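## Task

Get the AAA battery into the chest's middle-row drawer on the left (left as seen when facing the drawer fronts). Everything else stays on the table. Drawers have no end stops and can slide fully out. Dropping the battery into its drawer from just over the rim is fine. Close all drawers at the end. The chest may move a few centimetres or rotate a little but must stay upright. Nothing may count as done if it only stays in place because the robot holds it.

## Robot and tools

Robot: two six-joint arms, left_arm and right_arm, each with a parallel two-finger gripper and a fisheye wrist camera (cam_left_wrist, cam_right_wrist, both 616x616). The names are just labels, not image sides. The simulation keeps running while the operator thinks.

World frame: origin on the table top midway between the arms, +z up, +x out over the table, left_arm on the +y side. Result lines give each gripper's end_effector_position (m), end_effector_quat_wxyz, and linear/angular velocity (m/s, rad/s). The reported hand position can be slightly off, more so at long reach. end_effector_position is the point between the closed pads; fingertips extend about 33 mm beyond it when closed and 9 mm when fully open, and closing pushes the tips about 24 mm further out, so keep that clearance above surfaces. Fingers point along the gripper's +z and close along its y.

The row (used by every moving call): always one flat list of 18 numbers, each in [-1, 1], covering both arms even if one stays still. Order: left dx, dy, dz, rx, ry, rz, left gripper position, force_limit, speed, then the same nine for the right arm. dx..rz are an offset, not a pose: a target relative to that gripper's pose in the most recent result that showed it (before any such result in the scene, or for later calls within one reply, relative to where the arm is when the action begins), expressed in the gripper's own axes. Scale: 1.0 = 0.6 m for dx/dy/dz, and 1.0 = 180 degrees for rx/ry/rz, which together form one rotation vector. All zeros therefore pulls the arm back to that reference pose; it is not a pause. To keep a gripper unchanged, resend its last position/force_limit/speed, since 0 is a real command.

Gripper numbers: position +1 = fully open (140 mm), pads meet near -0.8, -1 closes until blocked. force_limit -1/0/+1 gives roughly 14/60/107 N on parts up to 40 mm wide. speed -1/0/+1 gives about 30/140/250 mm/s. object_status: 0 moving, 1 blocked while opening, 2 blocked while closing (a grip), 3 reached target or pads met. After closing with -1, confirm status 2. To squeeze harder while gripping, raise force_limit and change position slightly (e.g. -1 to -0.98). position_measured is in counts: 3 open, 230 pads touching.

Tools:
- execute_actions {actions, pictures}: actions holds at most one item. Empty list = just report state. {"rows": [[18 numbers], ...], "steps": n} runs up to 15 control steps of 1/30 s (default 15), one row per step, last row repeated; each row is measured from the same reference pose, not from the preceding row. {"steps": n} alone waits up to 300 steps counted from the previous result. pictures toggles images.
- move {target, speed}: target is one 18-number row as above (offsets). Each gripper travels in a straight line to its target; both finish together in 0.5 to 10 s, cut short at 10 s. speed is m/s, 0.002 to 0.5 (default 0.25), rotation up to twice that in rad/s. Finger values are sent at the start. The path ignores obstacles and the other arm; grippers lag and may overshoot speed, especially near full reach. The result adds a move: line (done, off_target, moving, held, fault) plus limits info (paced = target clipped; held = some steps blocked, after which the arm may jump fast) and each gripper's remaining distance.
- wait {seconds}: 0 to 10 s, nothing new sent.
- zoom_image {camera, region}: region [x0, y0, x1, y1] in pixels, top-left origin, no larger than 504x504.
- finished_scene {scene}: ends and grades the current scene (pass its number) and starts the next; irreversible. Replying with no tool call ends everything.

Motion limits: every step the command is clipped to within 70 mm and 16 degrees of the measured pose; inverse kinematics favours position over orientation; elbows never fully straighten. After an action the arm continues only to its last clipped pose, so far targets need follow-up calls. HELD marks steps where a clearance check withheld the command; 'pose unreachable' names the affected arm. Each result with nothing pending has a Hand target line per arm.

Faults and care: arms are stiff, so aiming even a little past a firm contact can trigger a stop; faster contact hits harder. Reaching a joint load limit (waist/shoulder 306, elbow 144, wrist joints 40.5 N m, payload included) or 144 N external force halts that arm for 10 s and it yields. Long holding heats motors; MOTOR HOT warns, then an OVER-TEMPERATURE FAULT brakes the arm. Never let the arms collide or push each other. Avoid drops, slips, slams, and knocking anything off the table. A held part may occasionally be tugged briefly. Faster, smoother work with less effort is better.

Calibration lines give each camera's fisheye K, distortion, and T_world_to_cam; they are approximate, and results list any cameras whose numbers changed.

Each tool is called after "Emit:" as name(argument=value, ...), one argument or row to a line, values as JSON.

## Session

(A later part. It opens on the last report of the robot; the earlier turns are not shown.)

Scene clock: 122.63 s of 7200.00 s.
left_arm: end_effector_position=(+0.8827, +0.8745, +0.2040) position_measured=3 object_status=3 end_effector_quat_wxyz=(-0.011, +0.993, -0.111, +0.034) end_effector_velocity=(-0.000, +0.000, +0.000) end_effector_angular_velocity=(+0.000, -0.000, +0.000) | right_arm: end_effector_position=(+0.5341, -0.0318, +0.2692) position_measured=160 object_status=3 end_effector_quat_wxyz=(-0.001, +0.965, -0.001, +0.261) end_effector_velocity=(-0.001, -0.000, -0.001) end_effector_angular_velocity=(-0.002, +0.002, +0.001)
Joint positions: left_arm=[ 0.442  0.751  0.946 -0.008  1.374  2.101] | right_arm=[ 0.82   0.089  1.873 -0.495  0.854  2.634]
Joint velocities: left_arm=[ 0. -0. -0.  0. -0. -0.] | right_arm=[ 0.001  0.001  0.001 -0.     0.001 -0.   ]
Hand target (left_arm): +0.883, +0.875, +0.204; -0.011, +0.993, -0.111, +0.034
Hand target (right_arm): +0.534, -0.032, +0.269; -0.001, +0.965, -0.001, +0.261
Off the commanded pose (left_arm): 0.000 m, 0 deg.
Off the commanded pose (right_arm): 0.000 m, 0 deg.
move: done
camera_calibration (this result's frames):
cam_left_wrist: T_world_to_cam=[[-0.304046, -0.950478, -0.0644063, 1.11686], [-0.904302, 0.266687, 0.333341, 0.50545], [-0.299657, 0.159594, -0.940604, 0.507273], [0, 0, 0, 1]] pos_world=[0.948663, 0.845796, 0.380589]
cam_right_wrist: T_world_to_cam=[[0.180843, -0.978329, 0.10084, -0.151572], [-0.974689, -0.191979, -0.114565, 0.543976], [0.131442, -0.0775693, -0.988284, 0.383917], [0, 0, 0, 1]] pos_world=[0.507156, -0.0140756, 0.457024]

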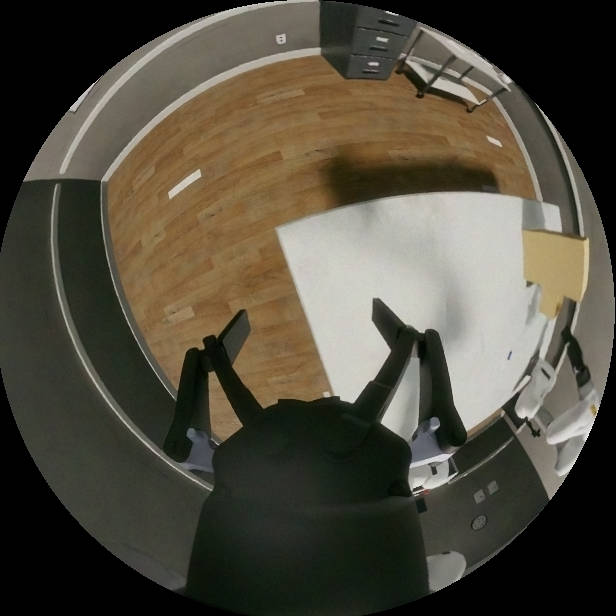

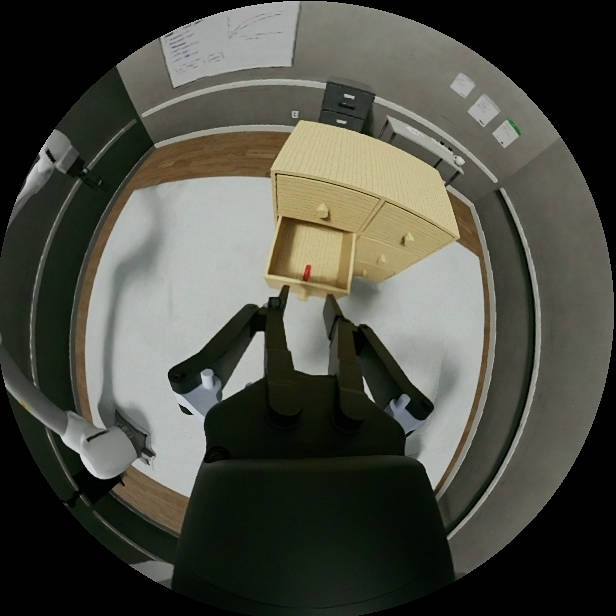

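Emit:
move(
  target=[0,0,0,0,0,0,1,0,0,-0.119,0,0.126,0,0.167,0,-0.25,0,0.3],
  speed=0.15,
)

Emit:
move(
  target=[0,0,0,0,0,0,1,0,0,0.042,0,0.072,0,0,0,-0.25,0,0.3],
  speed=0.06,
)

Scene clock: 128.43 s of 7200.00 s.
left_arm: end_effector_position=(+0.8827, +0.8745, +0.2040) position_measured=3 object_status=3 end_effector_quat_wxyz=(-0.011, +0.993, -0.111, +0.034) end_effector_velocity=(-0.000, -0.000, -0.000) end_effector_angular_velocity=(-0.000, +0.001, -0.000) | right_arm: end_effector_position=(+0.5102, -0.0308, +0.1681) position_measured=160 object_status=3 end_effector_quat_wxyz=(-0.001, +0.865, -0.001, +0.502) end_effector_velocity=(+0.000, +0.000, -0.000) end_effector_angular_velocity=(+0.001, -0.000, +0.000)
Joint positions: left_arm=[ 0.442  0.751  0.946 -0.008  1.374  2.101] | right_arm=[ 1.037  0.208  2.23  -1.614  0.827  3.876]
Joint velocities: left_arm=[-0.    -0.     0.001  0.     0.    -0.   ] | right_arm=[-0.     0.     0.    -0.001 -0.     0.002]
Hand target (left_arm): +0.883, +0.875, +0.204; -0.011, +0.993, -0.111, +0.034
Hand target (right_arm): +0.510, -0.031, +0.168; -0.001, +0.865, -0.001, +0.502
Off the commanded pose (left_arm): 0.000 m, 0 deg.
Off the commanded pose (right_arm): 0.001 m, 0 deg.
After step 90, 0.73 s passed at rest.
move: done
camera_calibration (this result's frames):
cam_left_wrist: T_world_to_cam=[[-0.304046, -0.950478, -0.0644064, 1.11686], [-0.904302, 0.266687, 0.333341, 0.505449], [-0.299657, 0.159594, -0.940604, 0.507273], [0, 0, 0, 1]] pos_world=[0.948663, 0.845796, 0.380589]
cam_right_wrist: T_world_to_cam=[[0.105143, -0.978459, 0.177658, -0.110373], [-0.786412, -0.191156, -0.587381, 0.492703], [0.608689, -0.0779531, -0.789571, 0.0102555], [0, 0, 0, 1]] pos_world=[0.39283, -0.0130124, 0.31711]

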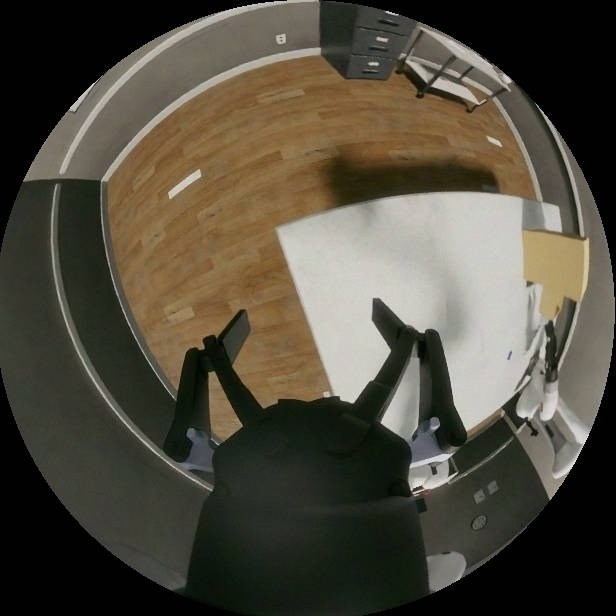

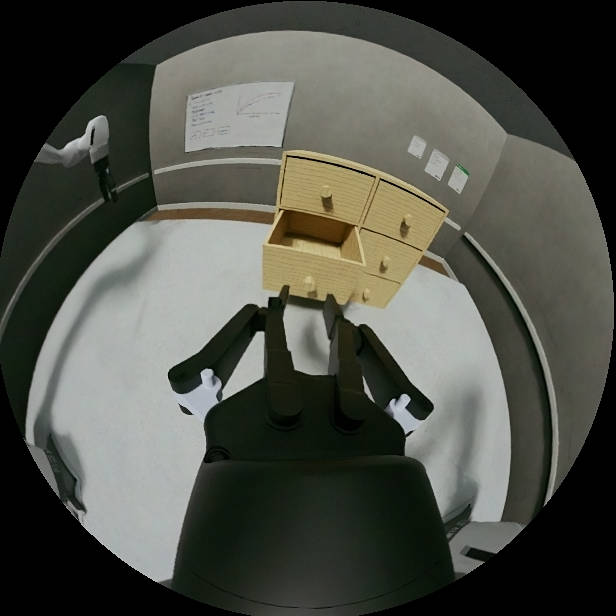

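Scene clock: 129.53 s of 7200.00 s.
left_arm: end_effector_position=(+0.8827, +0.8745, +0.2040) position_measured=3 object_status=3 end_effector_quat_wxyz=(-0.011, +0.993, -0.111, +0.034) end_effector_velocity=(+0.000, -0.001, +0.000) end_effector_angular_velocity=(-0.000, +0.000, -0.002) | right_arm: end_effector_position=(+0.5603, -0.0310, +0.1685) position_measured=160 object_status=3 end_effector_quat_wxyz=(-0.001, +0.865, -0.001, +0.502) end_effector_velocity=(-0.000, -0.001, -0.001) end_effector_angular_velocity=(-0.002, +0.001, -0.001)
Joint positions: left_arm=[ 0.442  0.751  0.946 -0.008  1.374  2.101] | right_arm=[ 0.954  0.241  2.184 -1.667  0.773  3.862]
Joint velocities: left_arm=[-0.001 -0.     0.    -0.     0.     0.   ] | right_arm=[-0.001  0.001  0.001 -0.     0.    -0.   ]
Hand target (left_arm): +0.883, +0.875, +0.204; -0.011, +0.993, -0.111, +0.034
Hand target (right_arm): +0.560, -0.031, +0.168; -0.001, +0.865, -0.001, +0.502
Off the commanded pose (left_arm): 0.000 m, 0 deg.
Off the commanded pose (right_arm): 0.000 m, 0 deg.
move: done
camera_calibration (this result's frames):
cam_left_wrist: T_world_to_cam=[[-0.304046, -0.950478, -0.0644064, 1.11686], [-0.904302, 0.266687, 0.333341, 0.50545], [-0.299657, 0.159594, -0.940604, 0.507273], [0, 0, 0, 1]] pos_world=[0.948663, 0.845796, 0.380589]
cam_right_wrist: T_world_to_cam=[[0.105127, -0.978425, 0.177858, -0.115918], [-0.786347, -0.191272, -0.58743, 0.53222], [0.608775, -0.0781035, -0.789489, -0.0199649], [0, 0, 0, 1]] pos_world=[0.44285, -0.0131773, 0.317497]

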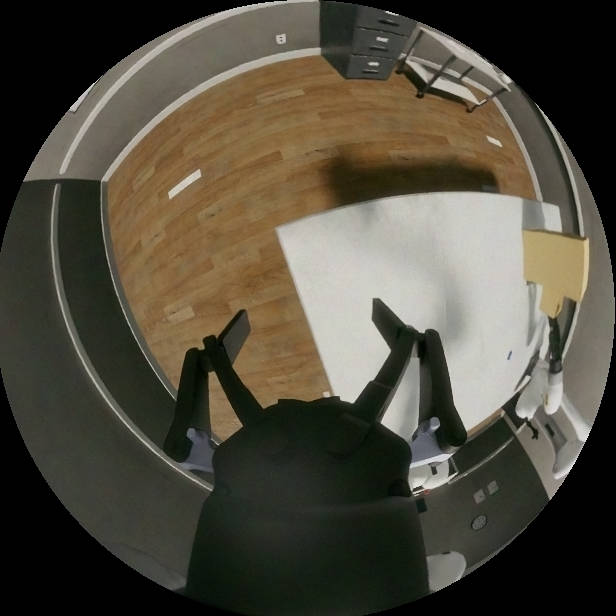

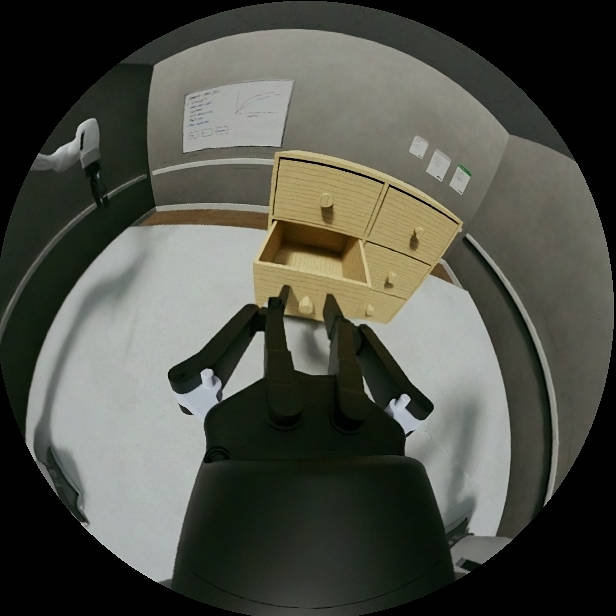

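Push 6 cm, check, then continue.

Emit:
move(
  target=[0,0,0,0,0,0,1,0,0,0.05,0,0.087,0,0,0,-0.25,0,0.3],
  speed=0.03,
)

Scene clock: 132.97 s of 7200.00 s.
left_arm: end_effector_position=(+0.8827, +0.8745, +0.2040) position_measured=3 object_status=3 end_effector_quat_wxyz=(-0.011, +0.993, -0.111, +0.034) end_effector_velocity=(+0.000, -0.001, -0.000) end_effector_angular_velocity=(+0.000, -0.000, -0.001) | right_arm: end_effector_position=(+0.6205, -0.0312, +0.1686) position_measured=160 object_status=3 end_effector_quat_wxyz=(-0.001, +0.865, -0.001, +0.502) end_effector_velocity=(+0.000, +0.000, -0.001) end_effector_angular_velocity=(-0.001, +0.001, +0.001)
Joint positions: left_arm=[ 0.442  0.751  0.946 -0.008  1.374  2.101] | right_arm=[ 0.867  0.285  2.119 -1.719  0.713  3.844]
Joint velocities: left_arm=[-0.001 -0.     0.     0.    -0.001  0.   ] | right_arm=[-0.     0.001 -0.    -0.    -0.    -0.   ]
Hand target (left_arm): +0.883, +0.875, +0.204; -0.011, +0.993, -0.111, +0.034
Hand target (right_arm): +0.621, -0.031, +0.169; -0.001, +0.865, -0.001, +0.502
Off the commanded pose (left_arm): 0.000 m, 0 deg.
Off the commanded pose (right_arm): 0.000 m, 0 deg.
move: done
camera_calibration (this result's frames):
cam_left_wrist: T_world_to_cam=[[-0.304046, -0.950478, -0.0644065, 1.11686], [-0.904302, 0.266687, 0.333341, 0.505449], [-0.299657, 0.159594, -0.940604, 0.507273], [0, 0, 0, 1]] pos_world=[0.948663, 0.845796, 0.380589]
cam_right_wrist: T_world_to_cam=[[0.105086, -0.978388, 0.178082, -0.122508], [-0.786289, -0.191382, -0.587471, 0.579569], [0.608857, -0.0782886, -0.789408, -0.0566511], [0, 0, 0, 1]] pos_world=[0.503075, -0.013377, 0.317576]

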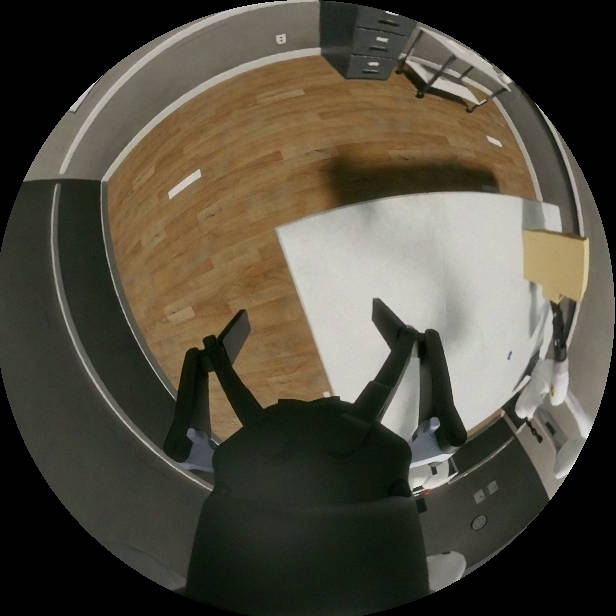

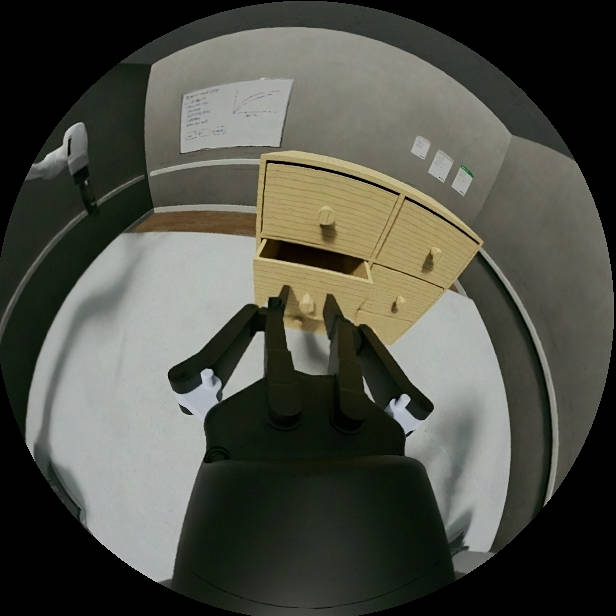

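Emit:
move(
  target=[0,0,0,0,0,0,1,0,0,0.035,0,0.061,0,0,0,-0.25,0,0.3],
  speed=0.03,
)

Emit:
zoom_image(
  camera="cam_right_wrist",
  region=[230,200,430,340],
)

Scene clock: 136.37 s of 7200.00 s.
left_arm: end_effector_position=(+0.8827, +0.8745, +0.2040) position_measured=3 object_status=3 end_effector_quat_wxyz=(-0.011, +0.993, -0.111, +0.034) end_effector_velocity=(+0.000, -0.001, +0.000) end_effector_angular_velocity=(+0.000, -0.001, -0.001) | right_arm: end_effector_position=(+0.6627, -0.0314, +0.1686) position_measured=160 object_status=3 end_effector_quat_wxyz=(-0.001, +0.865, -0.001, +0.502) end_effector_velocity=(+0.002, +0.001, +0.003) end_effector_angular_velocity=(+0.003, -0.004, -0.001)
Joint positions: left_arm=[ 0.442  0.751  0.946 -0.008  1.374  2.101] | right_arm=[ 0.812  0.32   2.068 -1.746  0.673  3.827]
Joint velocities: left_arm=[-0.001 -0.     0.     0.    -0.001 -0.   ] | right_arm=[-0.001 -0.002 -0.003 -0.001  0.    -0.   ]
Hand target (left_arm): +0.883, +0.875, +0.204; -0.011, +0.993, -0.111, +0.034
Hand target (right_arm): +0.663, -0.031, +0.169; -0.001, +0.865, -0.001, +0.502
Off the commanded pose (left_arm): 0.000 m, 0 deg.
Off the commanded pose (right_arm): 0.000 m, 0 deg.
move: done
camera_calibration (this result's frames):
cam_left_wrist: T_world_to_cam=[[-0.304046, -0.950478, -0.0644064, 1.11686], [-0.904302, 0.266687, 0.333341, 0.505449], [-0.299657, 0.159594, -0.940604, 0.507273], [0, 0, 0, 1]] pos_world=[0.948663, 0.845796, 0.380589]
cam_right_wrist: T_world_to_cam=[[0.10507, -0.978363, 0.178229, -0.127118], [-0.786264, -0.191461, -0.587479, 0.612718], [0.608892, -0.0784086, -0.789369, -0.0823665], [0, 0, 0, 1]] pos_world=[0.545267, -0.0135139, 0.317598]

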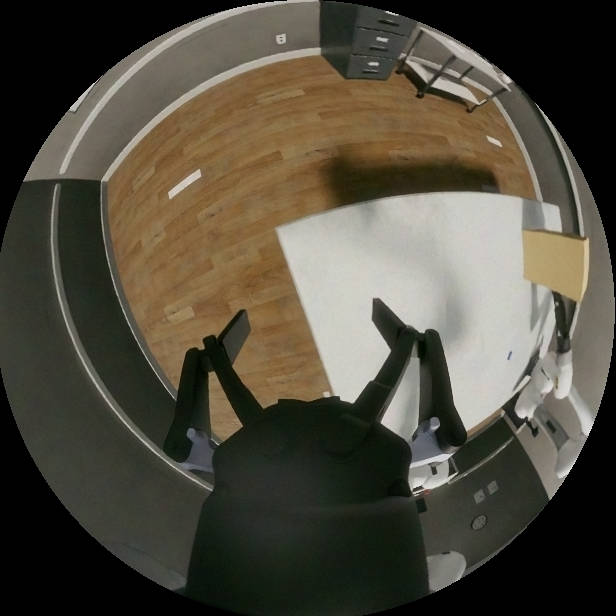

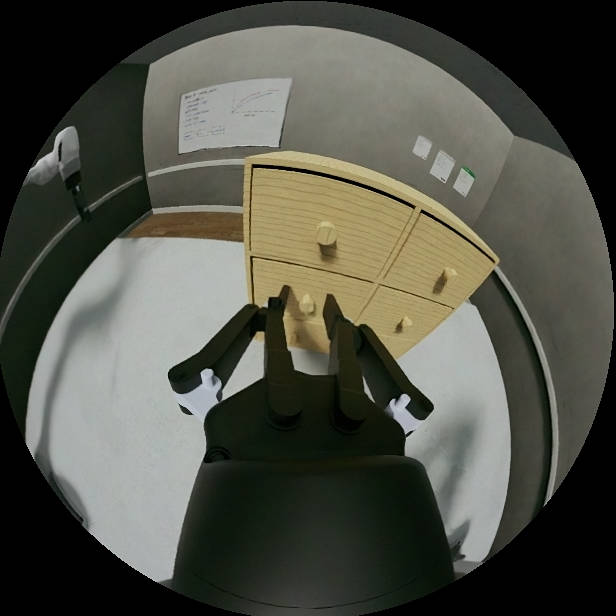

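Region (230, 200, 430, 340) of cam_right_wrist's 616x616 image, scaled by 2.520, with more detail than that image has; it fills the top 353 rows of this view, and the rest is white.

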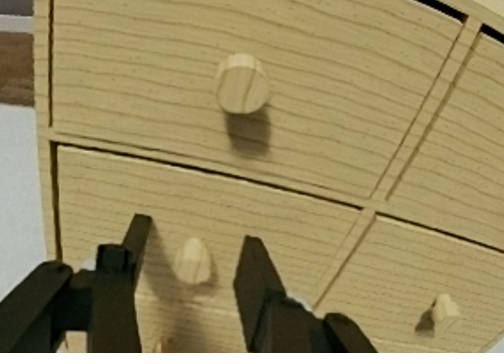

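Emit:
move(
  target=[0,0,0,0,0,0,1,0,0,0.0025,0,0.0045,0,0,0,-0.25,0,0.3],
  speed=0.015,
)

Emit:
move(
  target=[0,0,0,0,0,0,1,0,0,0.0,0,-0.22,0,0,0,-0.25,0,0.3],
  speed=0.2,
)

Emit:
zoom_image(
  camera="cam_right_wrist",
  region=[200,130,500,340],
)

Scene clock: 139.50 s of 7200.00 s.
left_arm: end_effector_position=(+0.8827, +0.8745, +0.2040) position_measured=3 object_status=3 end_effector_quat_wxyz=(-0.011, +0.993, -0.111, +0.034) end_effector_velocity=(-0.000, +0.001, -0.000) end_effector_angular_velocity=(-0.000, -0.000, +0.002) | right_arm: end_effector_position=(+0.6658, -0.0314, +0.1686) position_measured=160 object_status=3 end_effector_quat_wxyz=(-0.001, +0.865, -0.001, +0.502) end_effector_velocity=(+0.000, +0.001, +0.000) end_effector_angular_velocity=(+0.000, -0.000, +0.000)
Joint positions: left_arm=[ 0.442  0.751  0.946 -0.008  1.374  2.101] | right_arm=[ 0.808  0.322  2.065 -1.748  0.671  3.826]
Joint velocities: left_arm=[ 0.002 -0.     0.    -0.    -0.    -0.   ] | right_arm=[ 0.     0.001 -0.001 -0.    -0.     0.   ]
Hand target (left_arm): +0.883, +0.875, +0.204; -0.011, +0.993, -0.111, +0.034
Hand target (right_arm): +0.666, -0.031, +0.169; -0.001, +0.865, -0.001, +0.502
Off the commanded pose (left_arm): 0.000 m, 0 deg.
Off the commanded pose (right_arm): 0.000 m, 0 deg.
move: done
camera_calibration (this result's frames):
cam_left_wrist: T_world_to_cam=[[-0.304046, -0.950478, -0.0644065, 1.11686], [-0.904302, 0.266687, 0.333341, 0.505449], [-0.299656, 0.159594, -0.940604, 0.507273], [0, 0, 0, 1]] pos_world=[0.948663, 0.845796, 0.380589]
cam_right_wrist: T_world_to_cam=[[0.105077, -0.97836, 0.17824, -0.12745], [-0.786265, -0.191473, -0.587474, 0.615111], [0.608889, -0.0784145, -0.78937, -0.0842754], [0, 0, 0, 1]] pos_world=[0.548347, -0.0135235, 0.317554]

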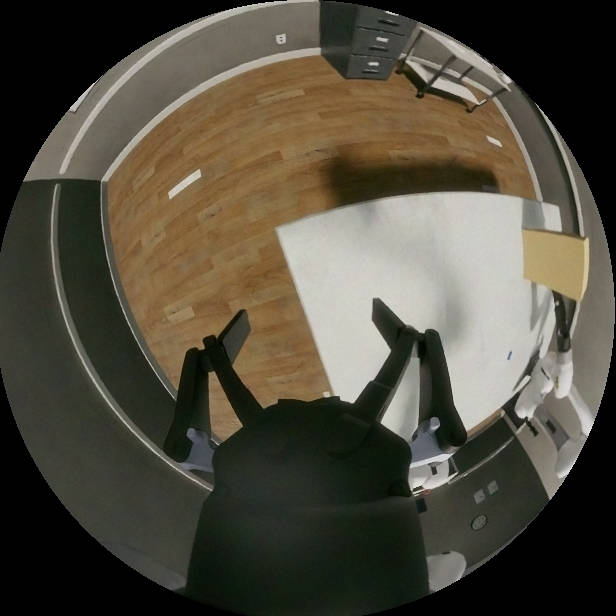

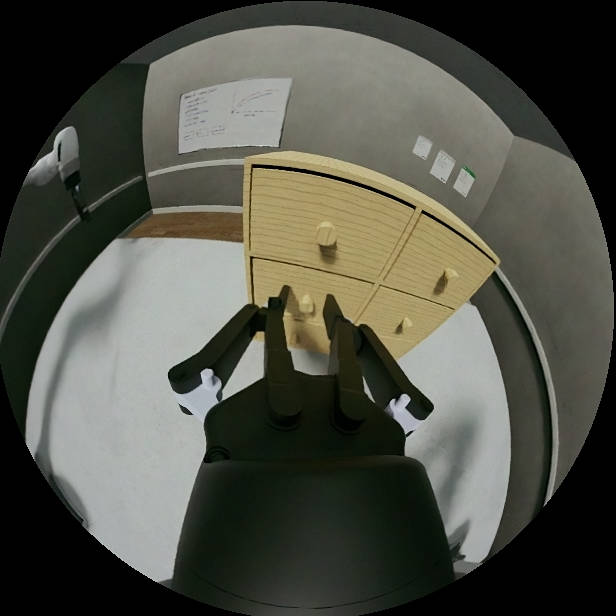

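Scene clock: 140.53 s of 7200.00 s.
left_arm: end_effector_position=(+0.8827, +0.8745, +0.2040) position_measured=3 object_status=3 end_effector_quat_wxyz=(-0.011, +0.993, -0.111, +0.034) end_effector_velocity=(+0.001, -0.000, +0.001) end_effector_angular_velocity=(+0.001, -0.001, -0.000) | right_arm: end_effector_position=(+0.5512, -0.0313, +0.2341) position_measured=160 object_status=3 end_effector_quat_wxyz=(-0.001, +0.865, -0.001, +0.502) end_effector_velocity=(-0.001, -0.000, -0.001) end_effector_angular_velocity=(-0.001, +0.001, +0.001)
Joint positions: left_arm=[ 0.442  0.751  0.946 -0.008  1.374  2.101] | right_arm=[ 0.968  0.143  2.144 -1.516  0.78   3.666]
Joint velocities: left_arm=[-0.    -0.    -0.001  0.    -0.001 -0.   ] | right_arm=[ 0.001  0.     0.001  0.    -0.    -0.   ]
Hand target (left_arm): +0.883, +0.875, +0.204; -0.011, +0.993, -0.111, +0.034
Hand target (right_arm): +0.551, -0.031, +0.234; -0.001, +0.865, -0.001, +0.502
Off the commanded pose (left_arm): 0.000 m, 0 deg.
Off the commanded pose (right_arm): 0.000 m, 0 deg.
move: done
camera_calibration (this result's frames):
cam_left_wrist: T_world_to_cam=[[-0.304046, -0.950478, -0.0644063, 1.11686], [-0.904302, 0.266687, 0.333341, 0.50545], [-0.299657, 0.159594, -0.940604, 0.507273], [0, 0, 0, 1]] pos_world=[0.948663, 0.845796, 0.380589]
cam_right_wrist: T_world_to_cam=[[0.104938, -0.978403, 0.178088, -0.126914], [-0.786449, -0.19125, -0.5873, 0.563586], [0.608675, -0.0784274, -0.789534, 0.0374262], [0, 0, 0, 1]] pos_world=[0.43377, -0.0134519, 0.383145]

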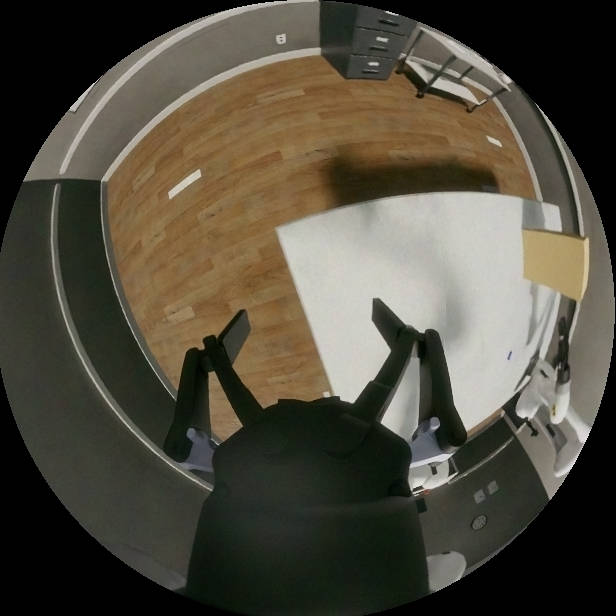

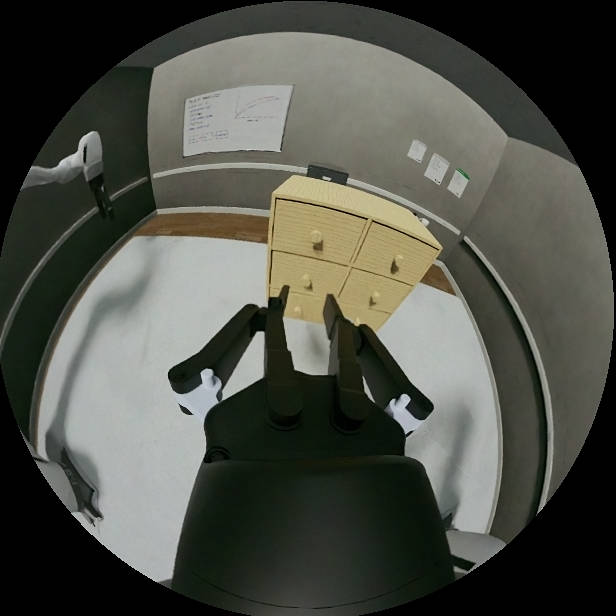

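Region (200, 130, 500, 340) of cam_right_wrist's 616x616 image, scaled by 1.680, with more detail than that image has; it fills the top 353 rows of this view, and the rest is white.

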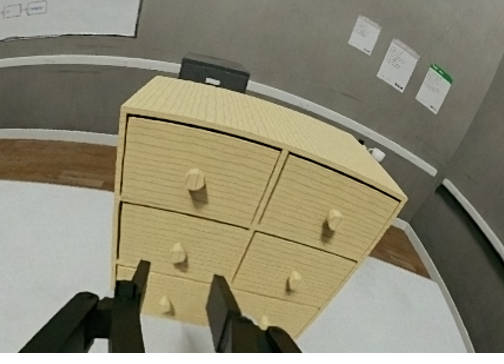

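All flush.

Emit:
finished_scene(
  scene=2,
)

The scene is finished: the task was done.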